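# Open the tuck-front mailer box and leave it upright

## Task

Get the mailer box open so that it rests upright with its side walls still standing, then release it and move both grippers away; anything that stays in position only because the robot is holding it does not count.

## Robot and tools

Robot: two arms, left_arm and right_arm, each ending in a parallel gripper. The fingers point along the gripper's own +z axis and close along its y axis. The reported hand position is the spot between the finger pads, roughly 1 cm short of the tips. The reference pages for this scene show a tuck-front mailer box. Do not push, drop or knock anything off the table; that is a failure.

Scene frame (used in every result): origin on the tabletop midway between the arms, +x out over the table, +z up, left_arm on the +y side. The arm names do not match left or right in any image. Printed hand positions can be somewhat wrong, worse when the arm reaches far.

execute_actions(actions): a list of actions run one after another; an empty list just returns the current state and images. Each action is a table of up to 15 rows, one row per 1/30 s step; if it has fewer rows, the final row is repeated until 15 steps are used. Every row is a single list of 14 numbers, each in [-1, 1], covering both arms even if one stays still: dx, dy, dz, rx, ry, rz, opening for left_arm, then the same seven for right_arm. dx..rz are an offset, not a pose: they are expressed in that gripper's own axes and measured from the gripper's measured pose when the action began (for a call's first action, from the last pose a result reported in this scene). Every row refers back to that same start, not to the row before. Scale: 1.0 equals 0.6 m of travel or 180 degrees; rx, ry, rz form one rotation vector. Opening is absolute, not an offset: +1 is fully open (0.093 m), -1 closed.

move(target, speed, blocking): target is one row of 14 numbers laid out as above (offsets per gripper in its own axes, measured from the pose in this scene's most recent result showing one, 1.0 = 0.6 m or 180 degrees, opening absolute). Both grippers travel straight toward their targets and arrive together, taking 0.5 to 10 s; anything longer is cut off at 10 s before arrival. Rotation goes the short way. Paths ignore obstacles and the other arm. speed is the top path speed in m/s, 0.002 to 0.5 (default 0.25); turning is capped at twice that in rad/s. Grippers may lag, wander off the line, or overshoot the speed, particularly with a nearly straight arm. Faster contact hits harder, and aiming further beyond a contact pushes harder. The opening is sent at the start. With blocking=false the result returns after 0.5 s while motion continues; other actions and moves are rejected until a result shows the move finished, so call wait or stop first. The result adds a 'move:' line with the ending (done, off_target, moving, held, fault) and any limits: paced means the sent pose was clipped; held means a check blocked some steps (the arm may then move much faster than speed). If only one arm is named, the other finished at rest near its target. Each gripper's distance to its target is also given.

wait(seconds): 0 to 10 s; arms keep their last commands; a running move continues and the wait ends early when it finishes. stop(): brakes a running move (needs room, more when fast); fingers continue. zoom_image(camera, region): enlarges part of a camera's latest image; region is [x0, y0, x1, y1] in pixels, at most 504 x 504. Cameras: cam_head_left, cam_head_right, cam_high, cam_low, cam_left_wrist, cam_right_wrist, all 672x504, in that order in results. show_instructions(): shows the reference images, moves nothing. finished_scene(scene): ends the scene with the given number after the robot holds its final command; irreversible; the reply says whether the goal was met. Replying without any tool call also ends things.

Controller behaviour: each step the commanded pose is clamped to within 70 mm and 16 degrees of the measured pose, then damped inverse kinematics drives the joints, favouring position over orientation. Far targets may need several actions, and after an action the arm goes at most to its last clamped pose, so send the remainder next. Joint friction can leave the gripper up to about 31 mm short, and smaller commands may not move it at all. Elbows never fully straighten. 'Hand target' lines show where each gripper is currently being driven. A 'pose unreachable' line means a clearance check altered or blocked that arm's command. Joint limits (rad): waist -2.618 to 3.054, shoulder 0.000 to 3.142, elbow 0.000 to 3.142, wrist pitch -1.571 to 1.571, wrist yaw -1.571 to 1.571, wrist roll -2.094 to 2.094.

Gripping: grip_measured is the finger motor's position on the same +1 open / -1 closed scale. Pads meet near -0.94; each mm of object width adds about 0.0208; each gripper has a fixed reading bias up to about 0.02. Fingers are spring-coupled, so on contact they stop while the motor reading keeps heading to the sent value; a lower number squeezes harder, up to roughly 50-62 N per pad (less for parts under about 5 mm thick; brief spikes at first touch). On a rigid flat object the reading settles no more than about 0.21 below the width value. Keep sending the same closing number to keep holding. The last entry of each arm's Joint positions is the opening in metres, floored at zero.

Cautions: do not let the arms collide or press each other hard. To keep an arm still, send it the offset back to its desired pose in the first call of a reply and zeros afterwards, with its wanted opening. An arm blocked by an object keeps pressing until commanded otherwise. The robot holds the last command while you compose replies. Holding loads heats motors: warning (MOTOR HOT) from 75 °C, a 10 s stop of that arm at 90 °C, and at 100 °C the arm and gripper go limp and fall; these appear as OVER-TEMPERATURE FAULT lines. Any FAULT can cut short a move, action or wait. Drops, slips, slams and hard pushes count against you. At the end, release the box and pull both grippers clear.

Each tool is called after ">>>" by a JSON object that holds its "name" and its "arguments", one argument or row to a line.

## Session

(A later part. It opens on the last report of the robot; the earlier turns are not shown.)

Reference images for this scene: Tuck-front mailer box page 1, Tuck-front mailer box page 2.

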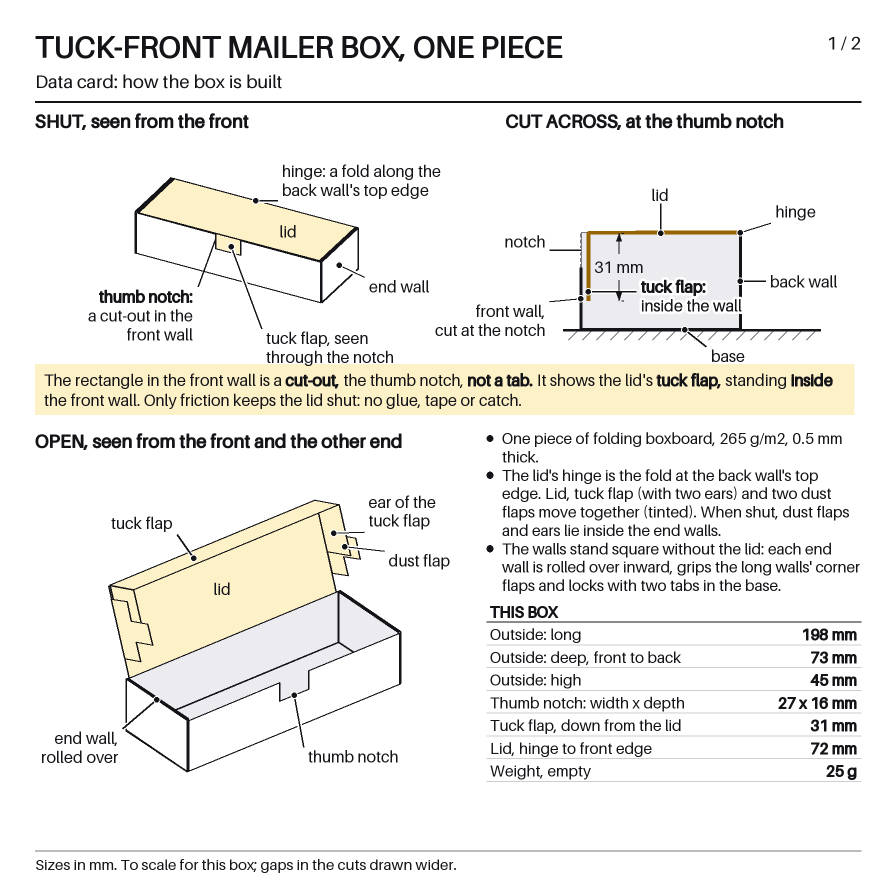

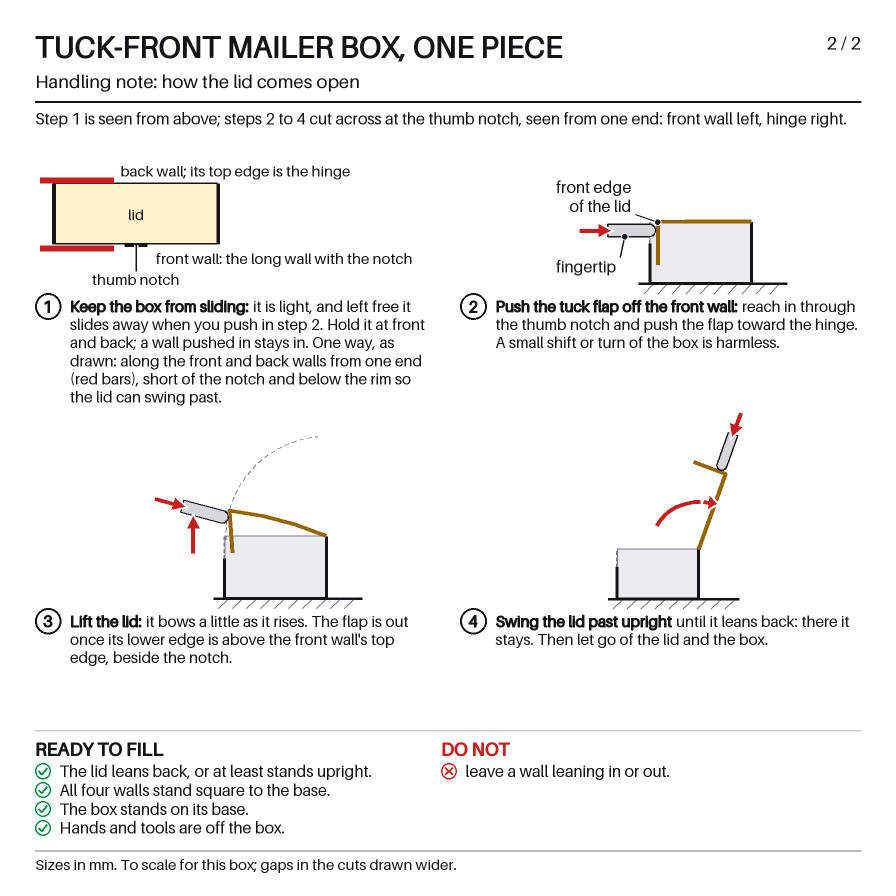

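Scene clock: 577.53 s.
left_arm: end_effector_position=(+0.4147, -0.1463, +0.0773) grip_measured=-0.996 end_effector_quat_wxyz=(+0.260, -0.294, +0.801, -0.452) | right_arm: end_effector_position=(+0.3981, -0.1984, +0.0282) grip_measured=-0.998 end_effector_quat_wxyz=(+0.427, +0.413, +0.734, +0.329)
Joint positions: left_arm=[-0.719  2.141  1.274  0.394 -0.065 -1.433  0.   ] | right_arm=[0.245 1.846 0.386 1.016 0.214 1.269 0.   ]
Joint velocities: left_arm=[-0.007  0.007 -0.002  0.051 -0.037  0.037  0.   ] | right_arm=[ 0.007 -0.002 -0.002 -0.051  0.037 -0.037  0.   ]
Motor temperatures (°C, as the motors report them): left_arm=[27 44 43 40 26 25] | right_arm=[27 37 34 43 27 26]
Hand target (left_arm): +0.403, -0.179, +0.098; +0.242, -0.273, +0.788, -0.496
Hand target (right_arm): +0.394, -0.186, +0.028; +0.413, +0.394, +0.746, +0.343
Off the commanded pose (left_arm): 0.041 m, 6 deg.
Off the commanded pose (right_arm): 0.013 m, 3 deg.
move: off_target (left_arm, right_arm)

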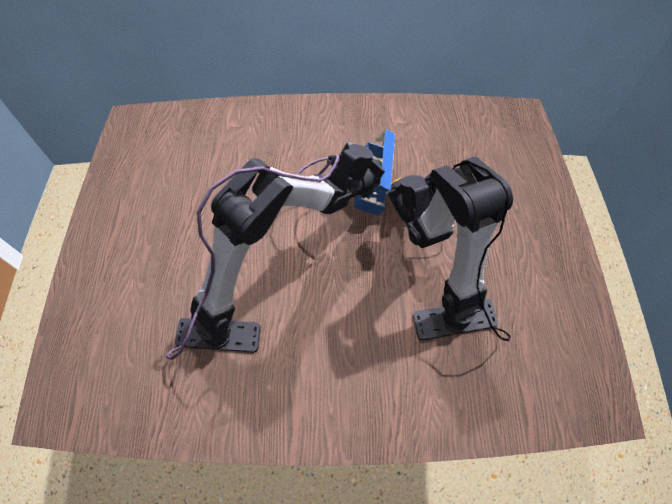

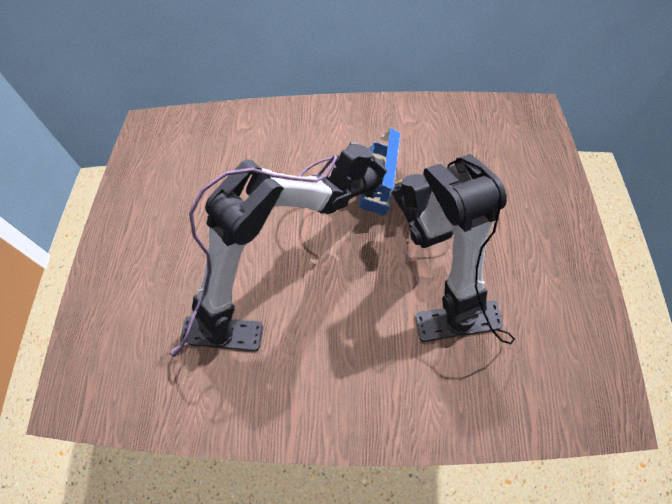

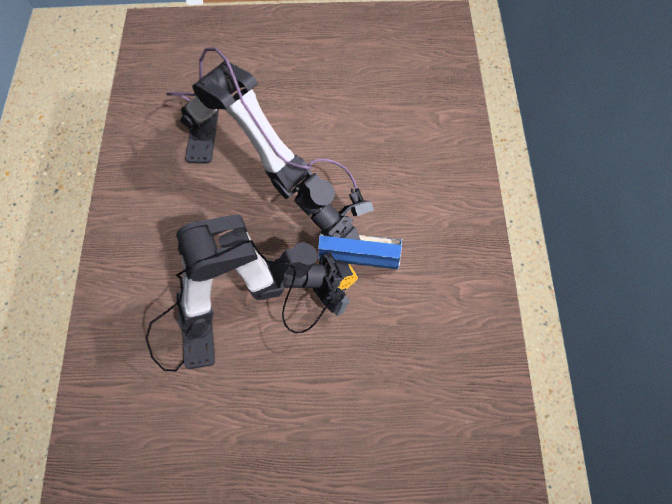

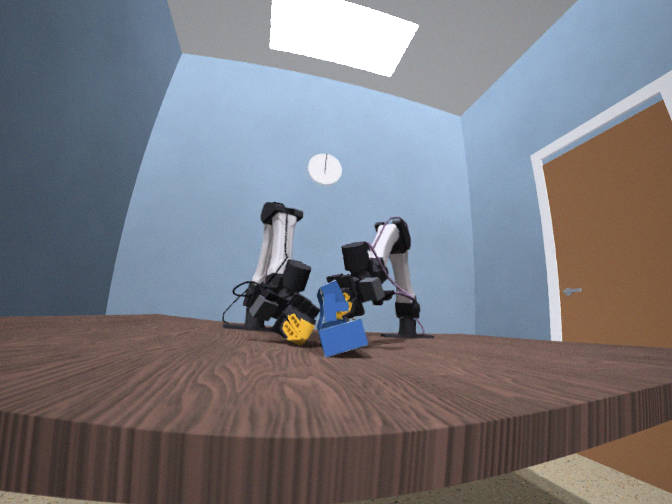

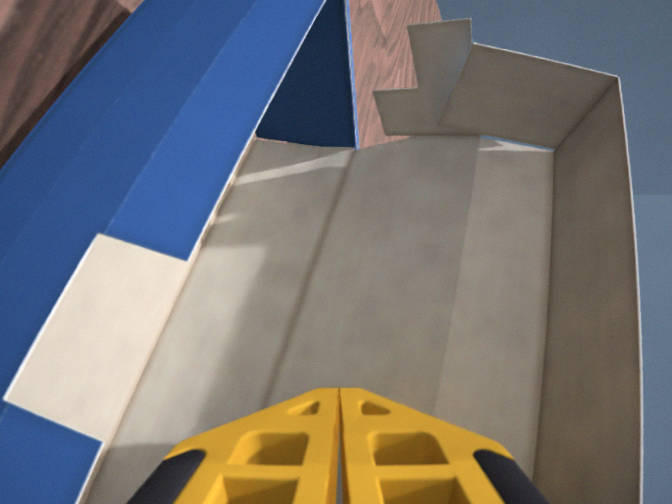

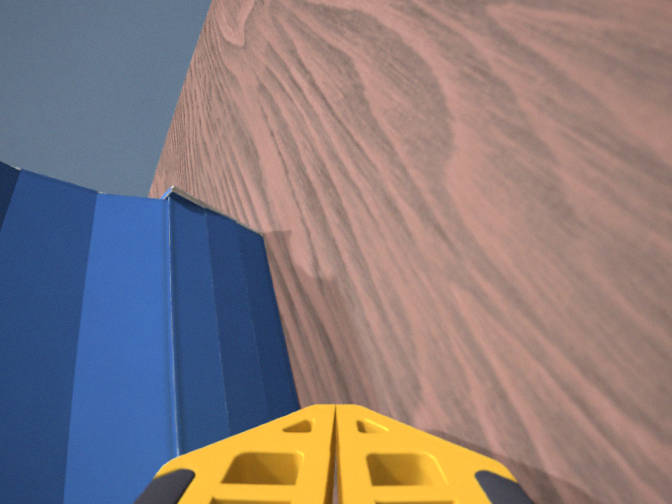

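>>> {"name": "move", "arguments": {
  "target": [-0.06,0,-0.05,0,0,0,-1,0,0,-0.15,0,0,0,-1],
  "speed": 0.05
}}

Scene clock: 582.17 s.
left_arm: end_effector_position=(+0.4219, -0.1119, +0.0947) grip_measured=-0.996 end_effector_quat_wxyz=(+0.260, -0.294, +0.799, -0.456) | right_arm: end_effector_position=(+0.3250, -0.2097, +0.0705) grip_measured=-0.998 end_effector_quat_wxyz=(+0.430, +0.411, +0.732, +0.332)
Joint positions: left_arm=[-0.646  2.049  1.2    0.383  0.002 -1.404  0.   ] | right_arm=[0.342 1.296 0.162 0.691 0.304 1.31  0.   ]
Joint velocities: left_arm=[-0.007 -0.002 -0.002  0.037 -0.051  0.022  0.   ] | right_arm=[-0.012  0.002 -0.002 -0.007  0.037 -0.022  0.   ]
Motor temperatures (°C, as the motors report them): left_arm=[27 45 43 41 26 25] | right_arm=[27 37 33 43 27 26]
Hand target (left_arm): +0.419, -0.104, +0.096; +0.260, -0.294, +0.801, -0.453
Hand target (right_arm): +0.318, -0.211, +0.066; +0.426, +0.413, +0.734, +0.329
Off the commanded pose (left_arm): 0.009 m, 0 deg.
Off the commanded pose (right_arm): 0.009 m, 1 deg.
move: done

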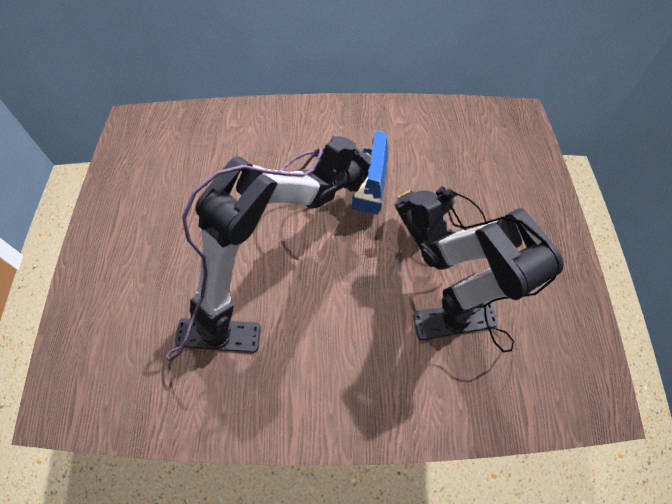

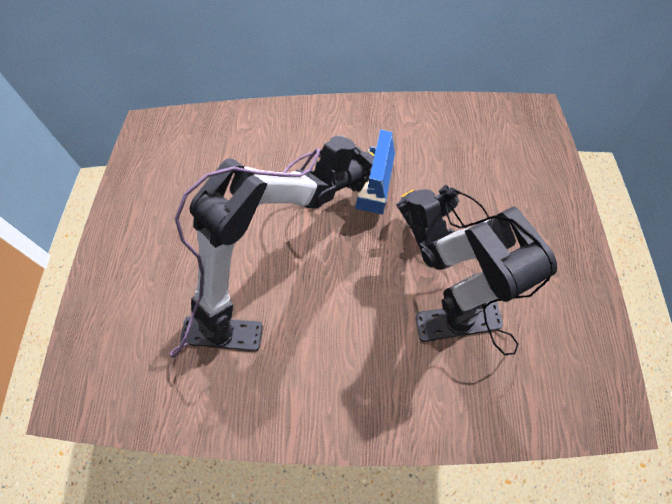

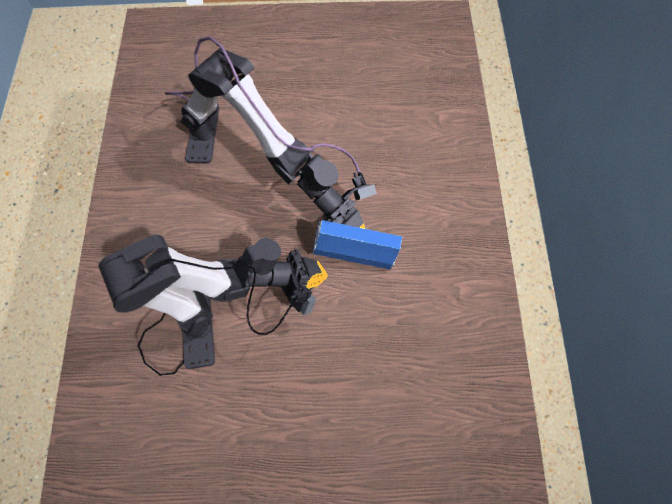

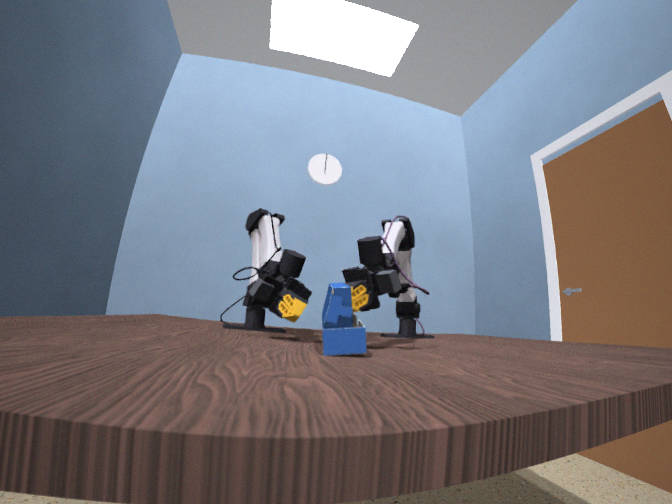

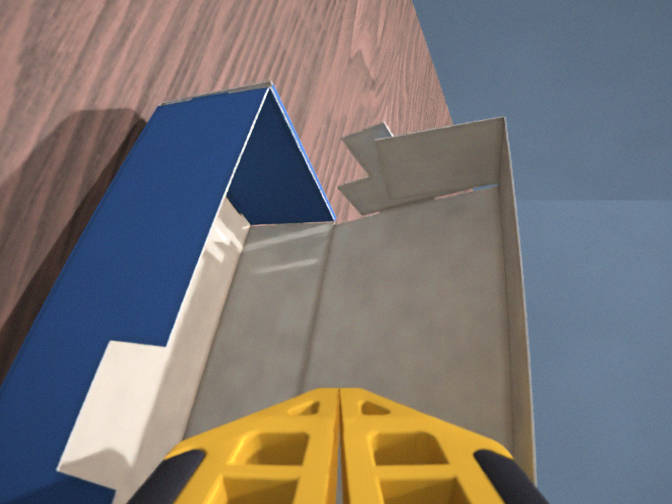

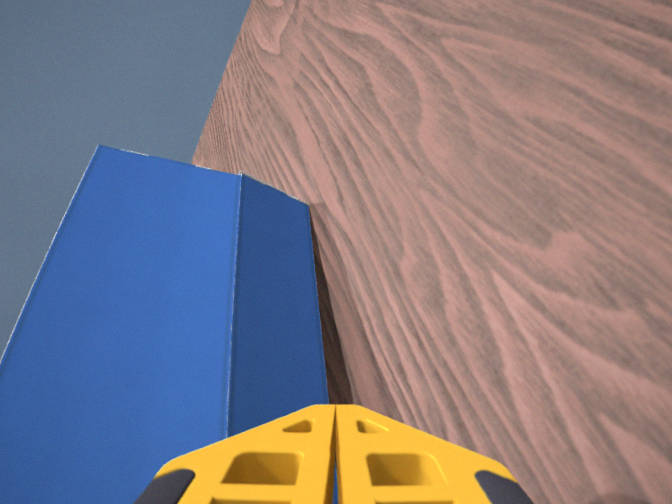

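>>> {"name": "execute_actions", "arguments": {
  "actions": []
}}

Scene clock: 589.93 s.
left_arm: end_effector_position=(+0.4219, -0.1119, +0.0947) grip_measured=-0.996 end_effector_quat_wxyz=(+0.260, -0.294, +0.799, -0.456) | right_arm: end_effector_position=(+0.3248, -0.2098, +0.0702) grip_measured=-0.998 end_effector_quat_wxyz=(+0.430, +0.411, +0.732, +0.332)
Joint positions: left_arm=[-0.646  2.049  1.2    0.383  0.002 -1.404  0.   ] | right_arm=[0.343 1.296 0.162 0.69  0.304 1.311 0.   ]
Joint velocities: left_arm=[-0.007 -0.002  0.007 -0.022  0.037  0.022  0.   ] | right_arm=[-0.032 -0.007  0.002  0.037 -0.051  0.007  0.   ]
Motor temperatures (°C, as the motors report them): left_arm=[27 46 43 41 26 25] | right_arm=[27 36 33 43 27 26]
Hand target (left_arm): +0.419, -0.104, +0.096; +0.260, -0.294, +0.801, -0.453
Hand target (right_arm): +0.318, -0.211, +0.066; +0.426, +0.413, +0.734, +0.330
Off the commanded pose (left_arm): 0.009 m, 0 deg.
Off the commanded pose (right_arm): 0.009 m, 1 deg.

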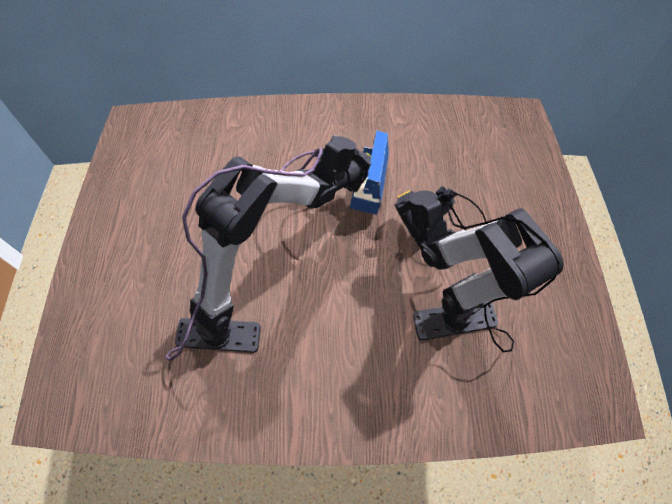

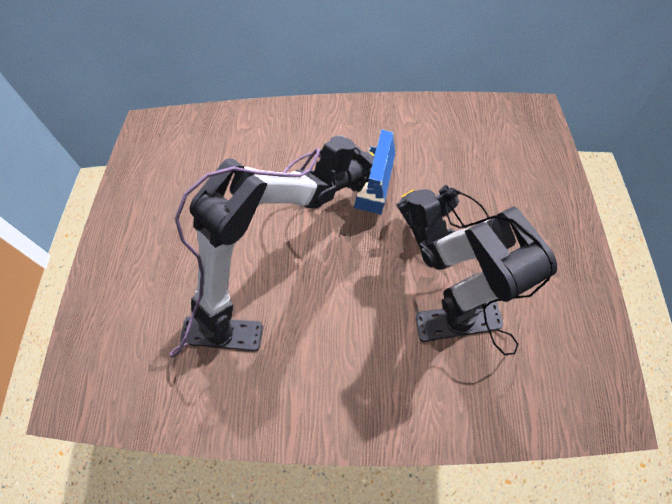

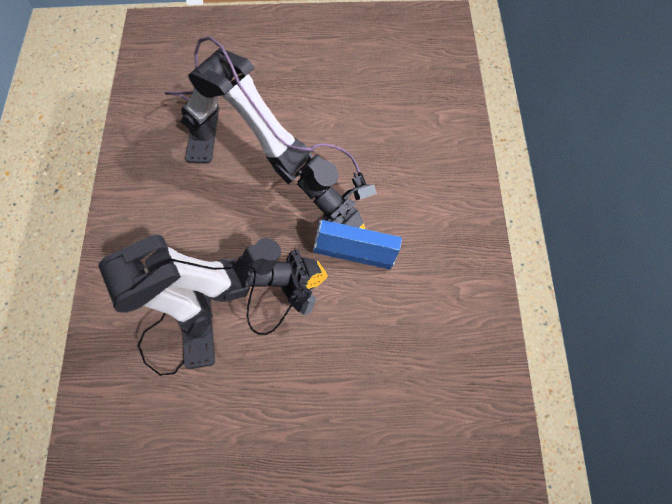

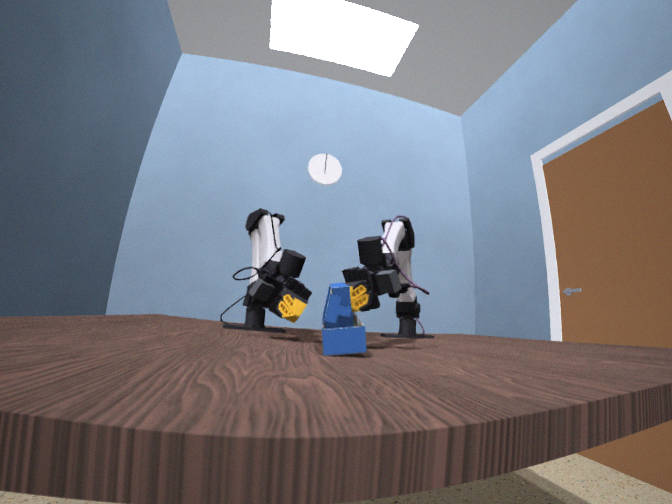

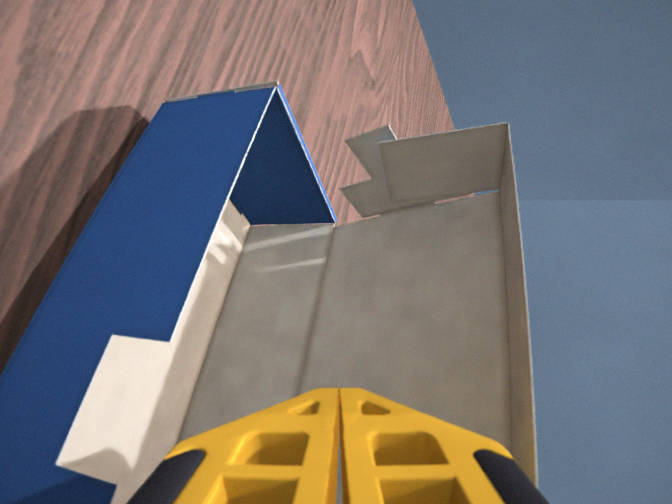

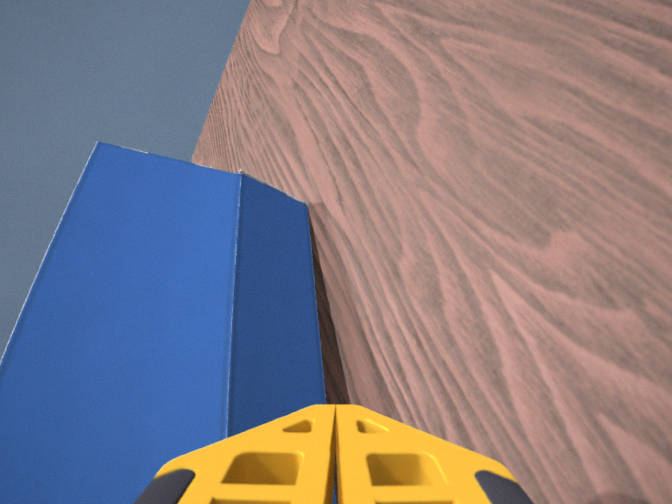

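>>> {"name": "move", "arguments": {
  "target": [0,0,0,0,0,0,-1,0,0,-0.11,0,0,-0.4,-1]
}}

>>> {"name": "move", "arguments": {
  "target": [0,0,0,0,0,0,-1,0.075,0.125,0.08,0,0,0,1]
}}

Scene clock: 594.90 s.
left_arm: end_effector_position=(+0.4219, -0.1119, +0.0947) grip_measured=-0.996 end_effector_quat_wxyz=(+0.260, -0.294, +0.799, -0.456) | right_arm: end_effector_position=(+0.2702, -0.2178, +0.1011) grip_measured=-0.997 end_effector_quat_wxyz=(+0.545, -0.089, +0.834, +0.021)
Joint positions: left_arm=[-0.646  2.049  1.2    0.383  0.002 -1.404  0.   ] | right_arm=[0.492 0.69  0.131 0.095 0.439 0.143 0.   ]
Joint velocities: left_arm=[-0.002 -0.002  0.002 -0.022 -0.037 -0.022  0.   ] | right_arm=[ 0.002 -0.022 -0.012 -0.007 -0.022 -0.022  0.   ]
Motor temperatures (°C, as the motors report them): left_arm=[27 47 43 41 26 25] | right_arm=[27 36 34 43 27 26]
Hand target (left_arm): +0.422, -0.112, +0.095; +0.260, -0.294, +0.799, -0.456
Hand target (right_arm): +0.267, -0.218, +0.097; +0.543, -0.097, +0.834, +0.016
Off the commanded pose (left_arm): 0.000 m, 0 deg.
Off the commanded pose (right_arm): 0.006 m, 1 deg.
move: done

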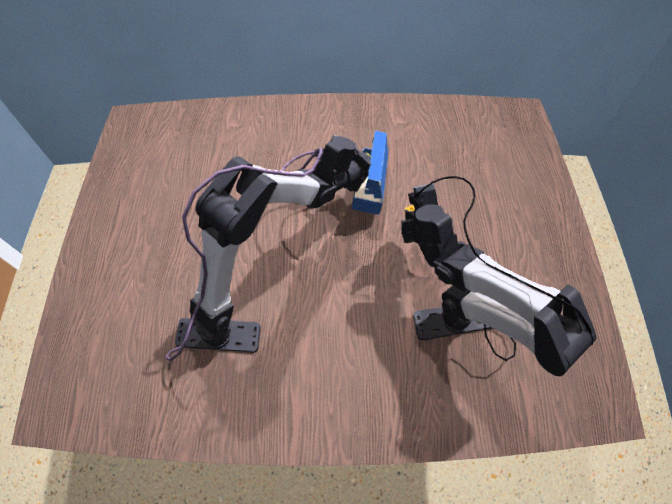

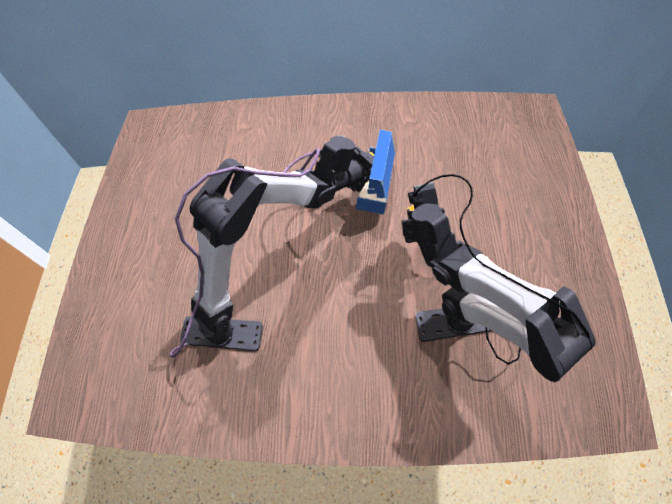

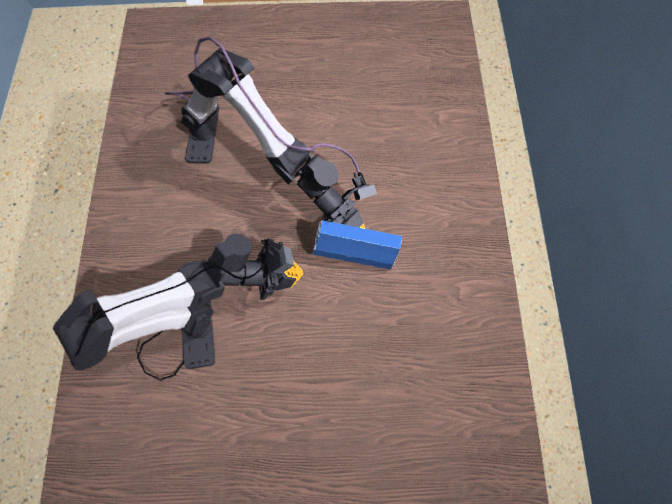

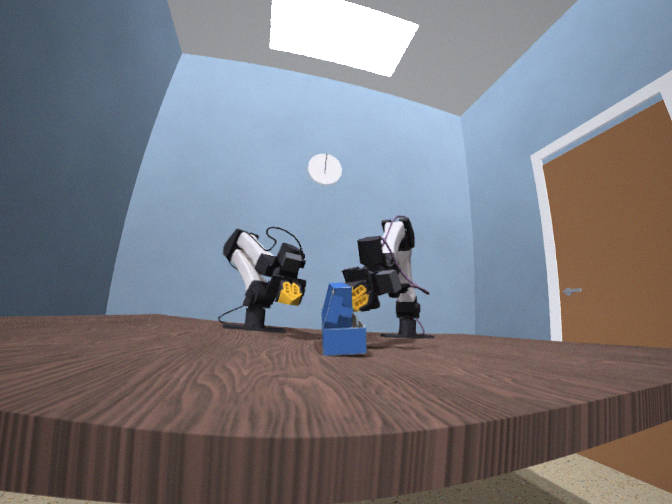

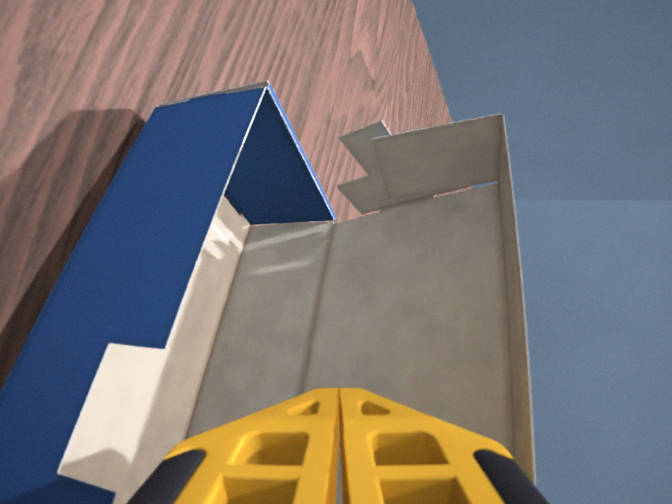

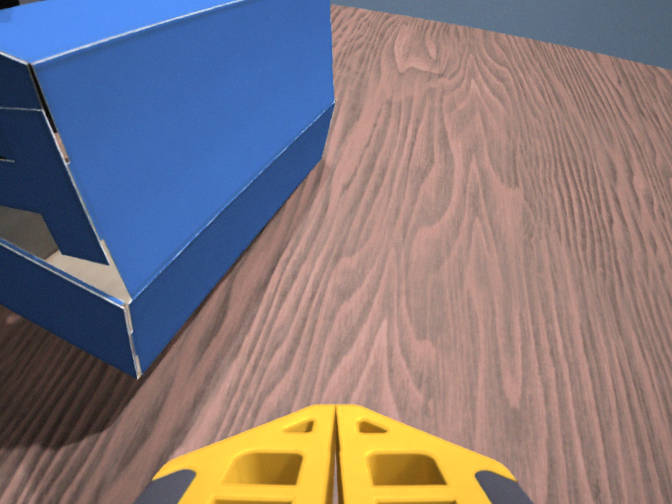

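Scene clock: 596.30 s.
left_arm: end_effector_position=(+0.4219, -0.1119, +0.0947) grip_measured=-0.996 end_effector_quat_wxyz=(+0.260, -0.294, +0.799, -0.456) | right_arm: end_effector_position=(+0.2784, -0.1502, +0.0327) grip_measured=+0.992 end_effector_quat_wxyz=(+0.538, -0.087, +0.838, +0.020)
Joint positions: left_arm=[-0.646  2.049  1.2    0.383  0.002 -1.404  0.   ] | right_arm=[0.778 1.57  0.146 0.849 0.686 0.325 0.093]
Joint velocities: left_arm=[-0.007 -0.007 -0.007 -0.022 -0.051 -0.095  0.   ] | right_arm=[-0.027  0.012  0.007 -0.066 -0.051  0.007  0.001]
Motor temperatures (°C, as the motors report them): left_arm=[27 47 43 41 26 25] | right_arm=[27 36 34 43 27 26]
Hand target (left_arm): +0.422, -0.112, +0.095; +0.260, -0.294, +0.799, -0.456
Hand target (right_arm): +0.281, -0.145, +0.036; +0.544, -0.088, +0.834, +0.023
Off the commanded pose (left_arm): 0.000 m, 0 deg.
Off the commanded pose (right_arm): 0.009 m, 1 deg.
move: done

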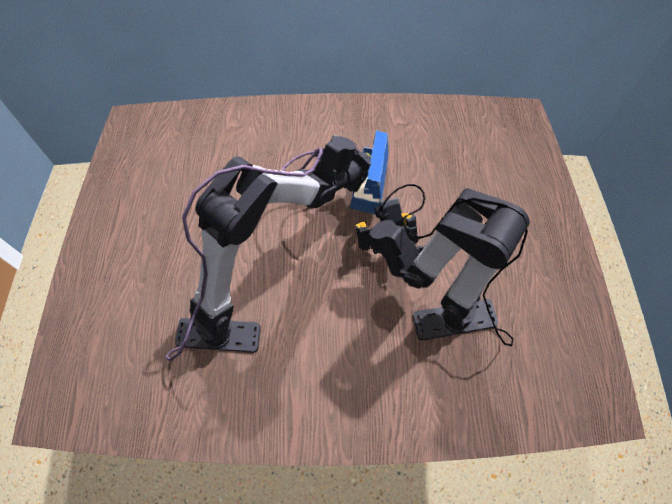

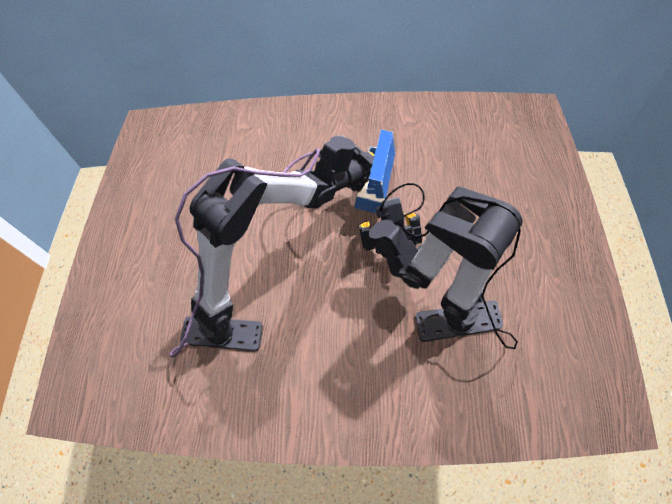

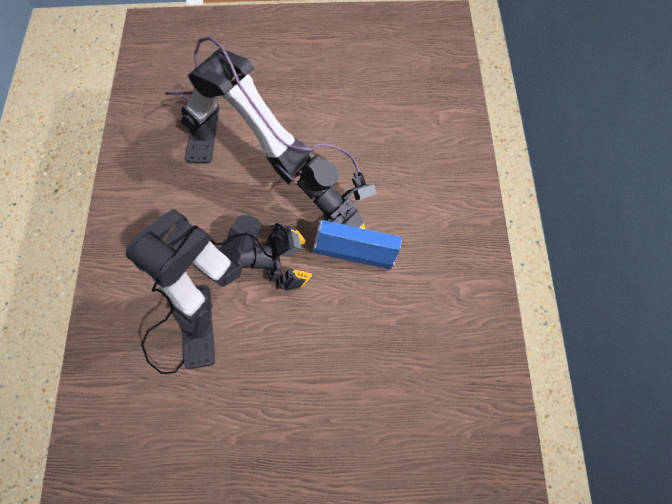

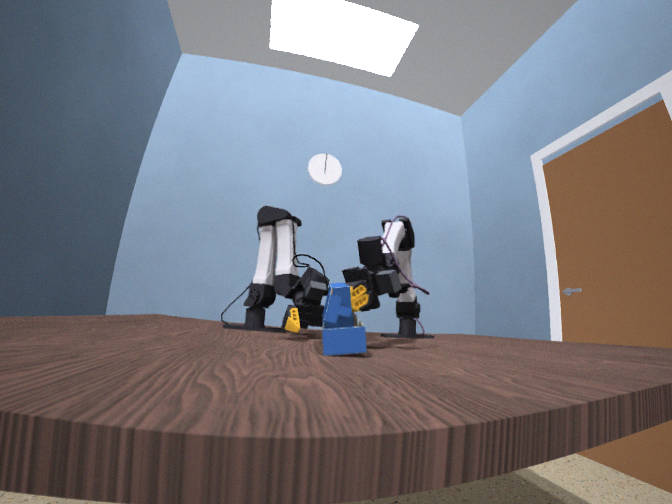

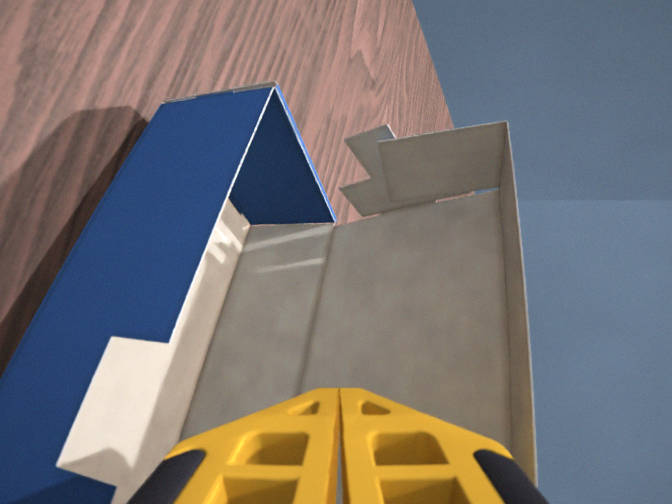

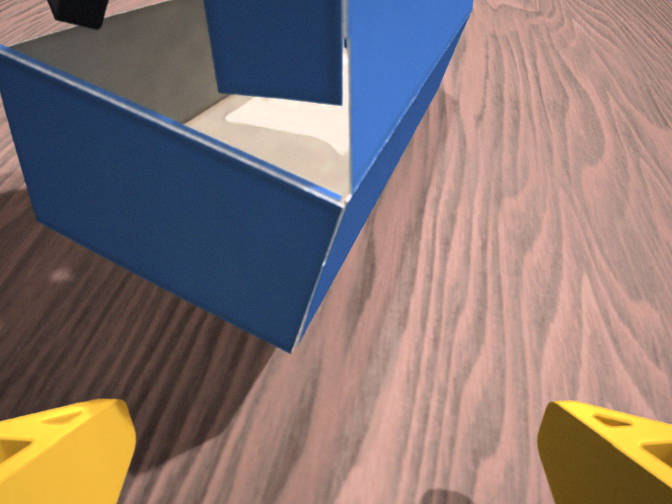

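>>> {"name": "move", "arguments": {
  "target": [0,0,0,0,0,0,-1,0,0.085,0,0.11,0.007,0.05,1],
  "speed": 0.1
}}

Scene clock: 600.37 s.
left_arm: end_effector_position=(+0.4219, -0.1119, +0.0947) grip_measured=-0.996 end_effector_quat_wxyz=(+0.260, -0.294, +0.799, -0.456) | right_arm: end_effector_position=(+0.2687, -0.1064, +0.0259) grip_measured=+0.992 end_effector_quat_wxyz=(+0.531, +0.068, +0.840, -0.085)
Joint positions: left_arm=[-0.646  2.049  1.2    0.383  0.002 -1.404  0.   ] | right_arm=[ 1.037  1.827  0.66  -0.08   1.109  1.134  0.093]
Joint velocities: left_arm=[-0.002 -0.007  0.002  0.081 -0.022 -0.007  0.   ] | right_arm=[-0.007  0.002  0.002 -0.081 -0.066  0.051  0.001]
Motor temperatures (°C, as the motors report them): left_arm=[27 47 43 41 26 25] | right_arm=[27 36 34 43 27 26]
Hand target (left_arm): +0.422, -0.112, +0.095; +0.260, -0.294, +0.799, -0.456
Hand target (right_arm): +0.270, -0.099, +0.028; +0.535, +0.071, +0.838, -0.080
Off the commanded pose (left_arm): 0.000 m, 0 deg.
Off the commanded pose (right_arm): 0.008 m, 1 deg.
move: done

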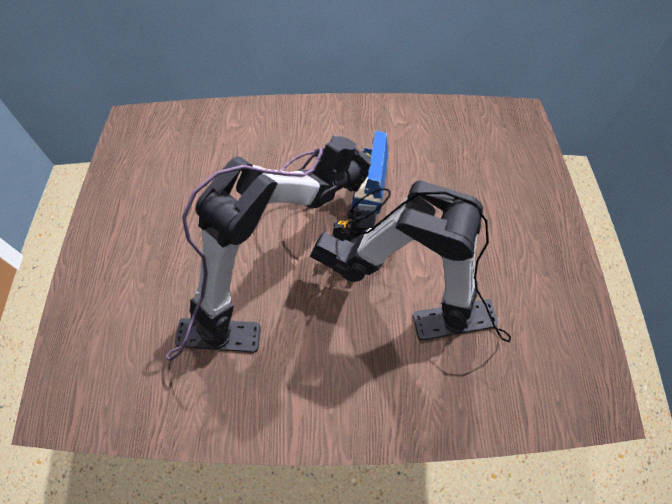

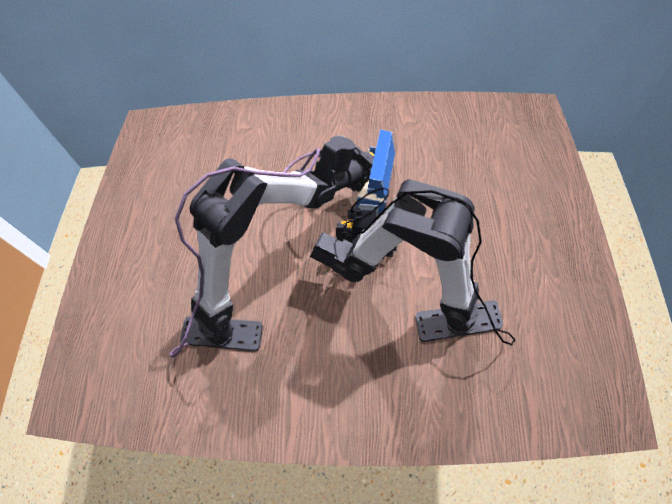

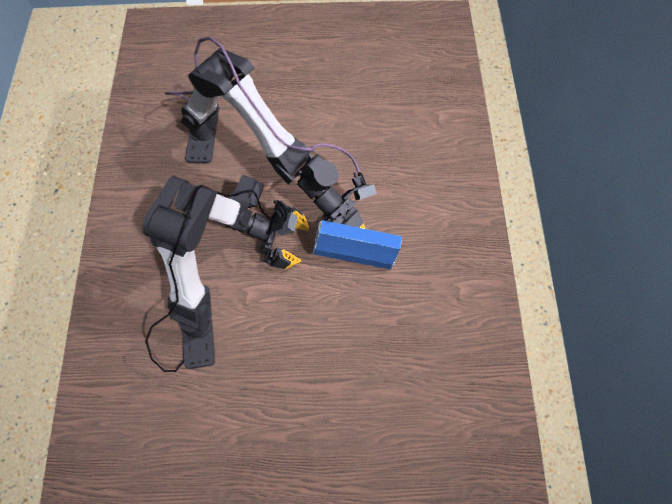

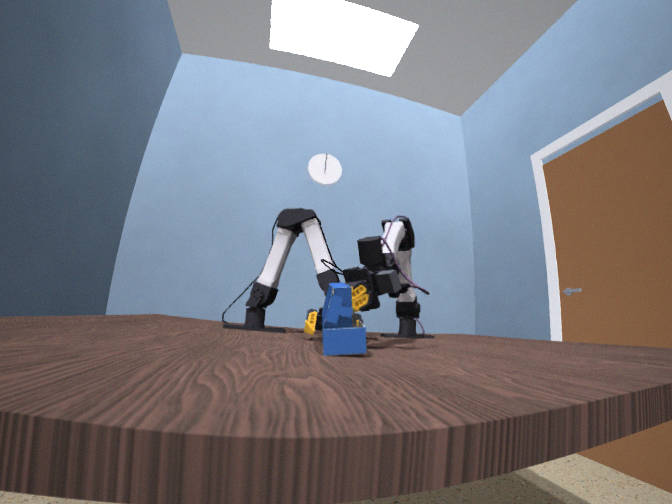

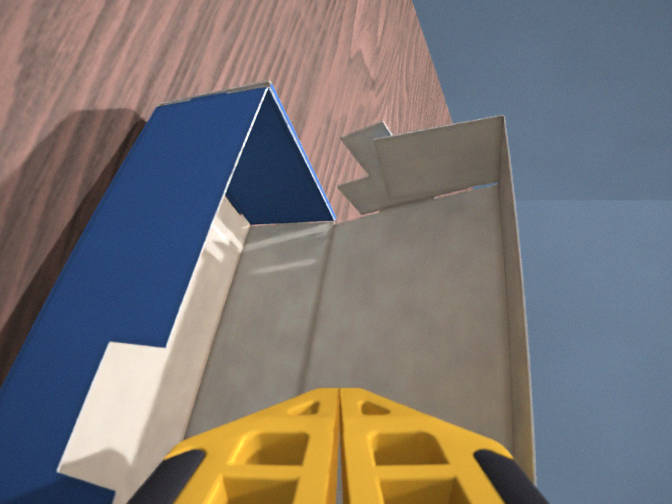

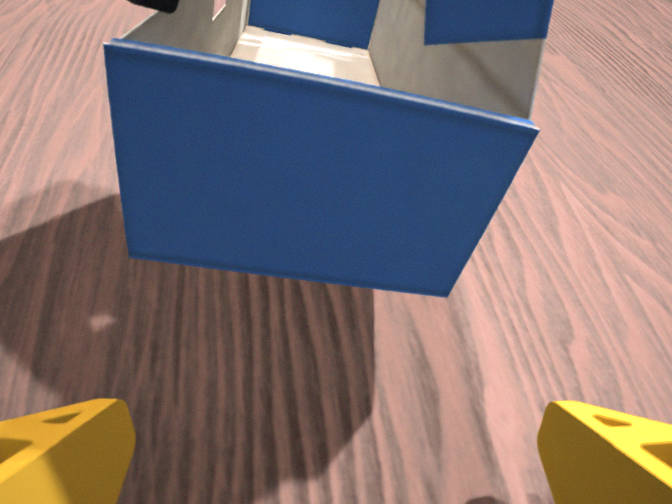

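Advance horizontally ~6.5 cm, slightly left.

>>> {"name": "move", "arguments": {
  "target": [0,0,0,0,0,0,-1,-0.047,0.02,0.1,0,0,0,1],
  "speed": 0.06
}}

Scene clock: 603.30 s.
left_arm: end_effector_position=(+0.4219, -0.1119, +0.0947) grip_measured=-0.996 end_effector_quat_wxyz=(+0.260, -0.294, +0.799, -0.456) | right_arm: end_effector_position=(+0.3276, -0.1152, +0.0232) grip_measured=+0.992 end_effector_quat_wxyz=(+0.529, +0.067, +0.841, -0.094)
Joint positions: left_arm=[-0.646  2.049  1.2    0.383  0.002 -1.404  0.   ] | right_arm=[0.835 1.887 0.66  0.284 1.022 0.769 0.093]
Joint velocities: left_arm=[-0.007 -0.002  0.002  0.037 -0.007 -0.066  0.   ] | right_arm=[ 0.017  0.022 -0.012  0.007  0.051 -0.007  0.001]
Motor temperatures (°C, as the motors report them): left_arm=[27 47 43 41 26 25] | right_arm=[27 36 34 42 27 26]
Hand target (left_arm): +0.422, -0.112, +0.095; +0.260, -0.294, +0.799, -0.456
Hand target (right_arm): +0.335, -0.108, +0.025; +0.531, +0.069, +0.840, -0.087
Off the commanded pose (left_arm): 0.000 m, 0 deg.
Off the commanded pose (right_arm): 0.011 m, 1 deg.
move: off_target (right_arm)

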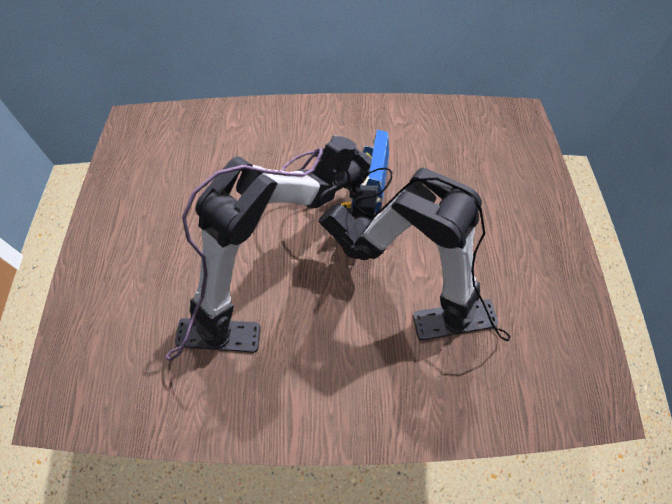

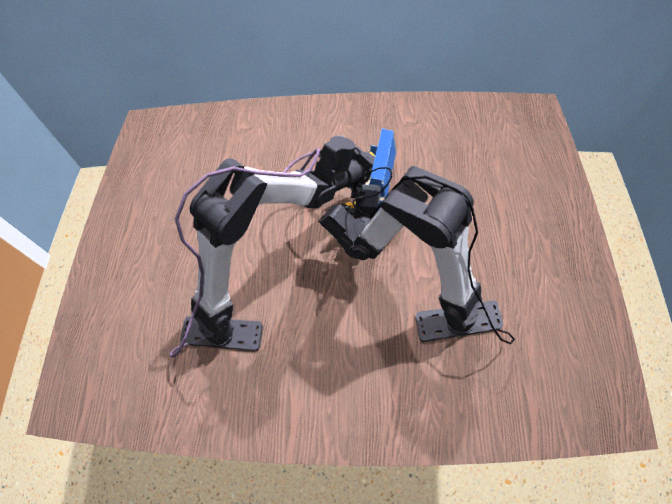

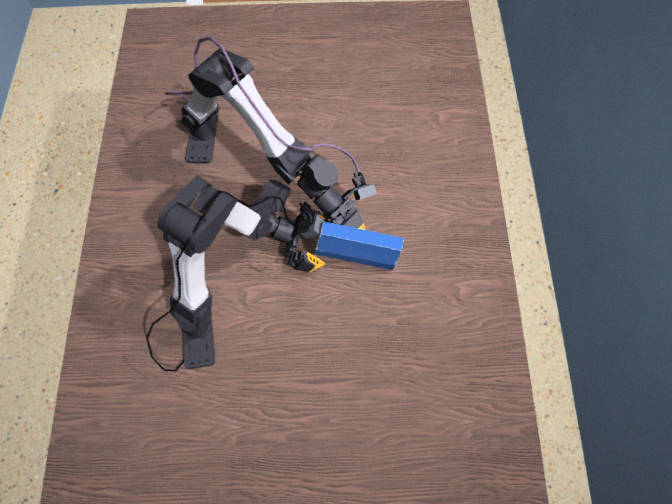

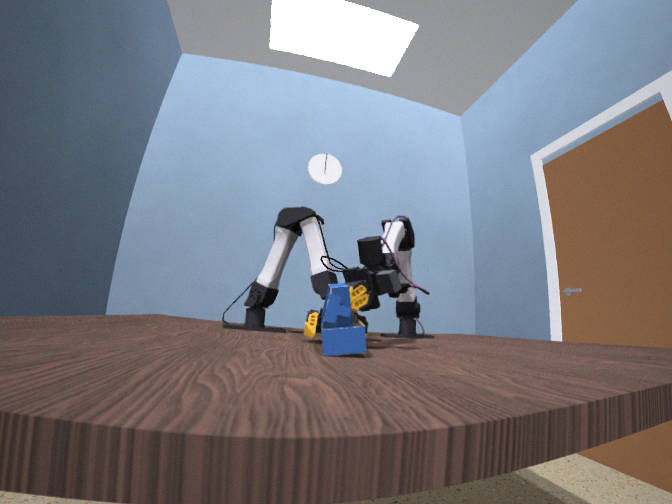

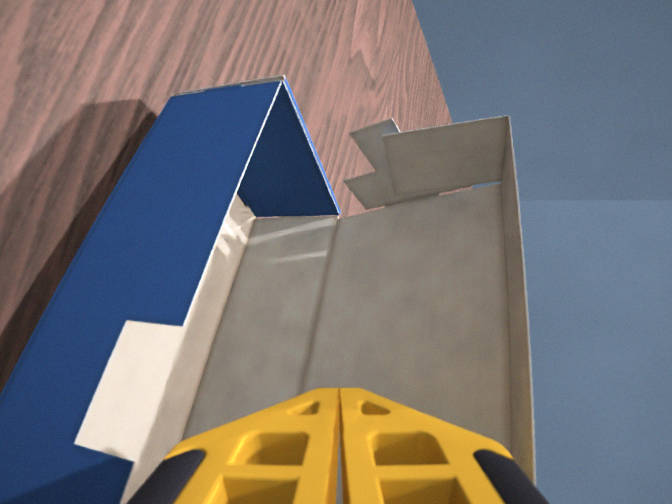

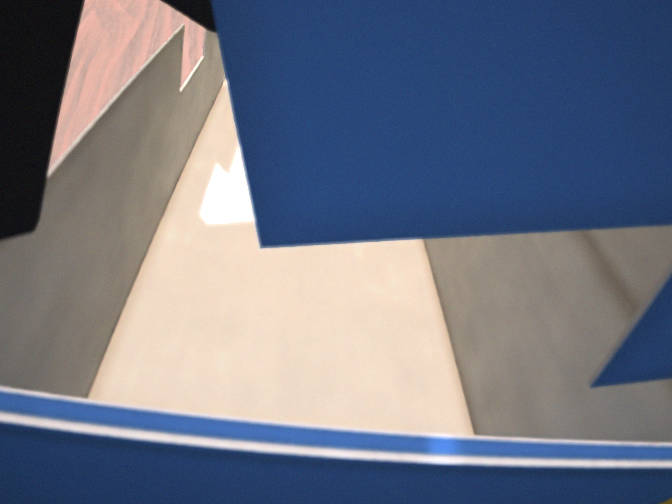

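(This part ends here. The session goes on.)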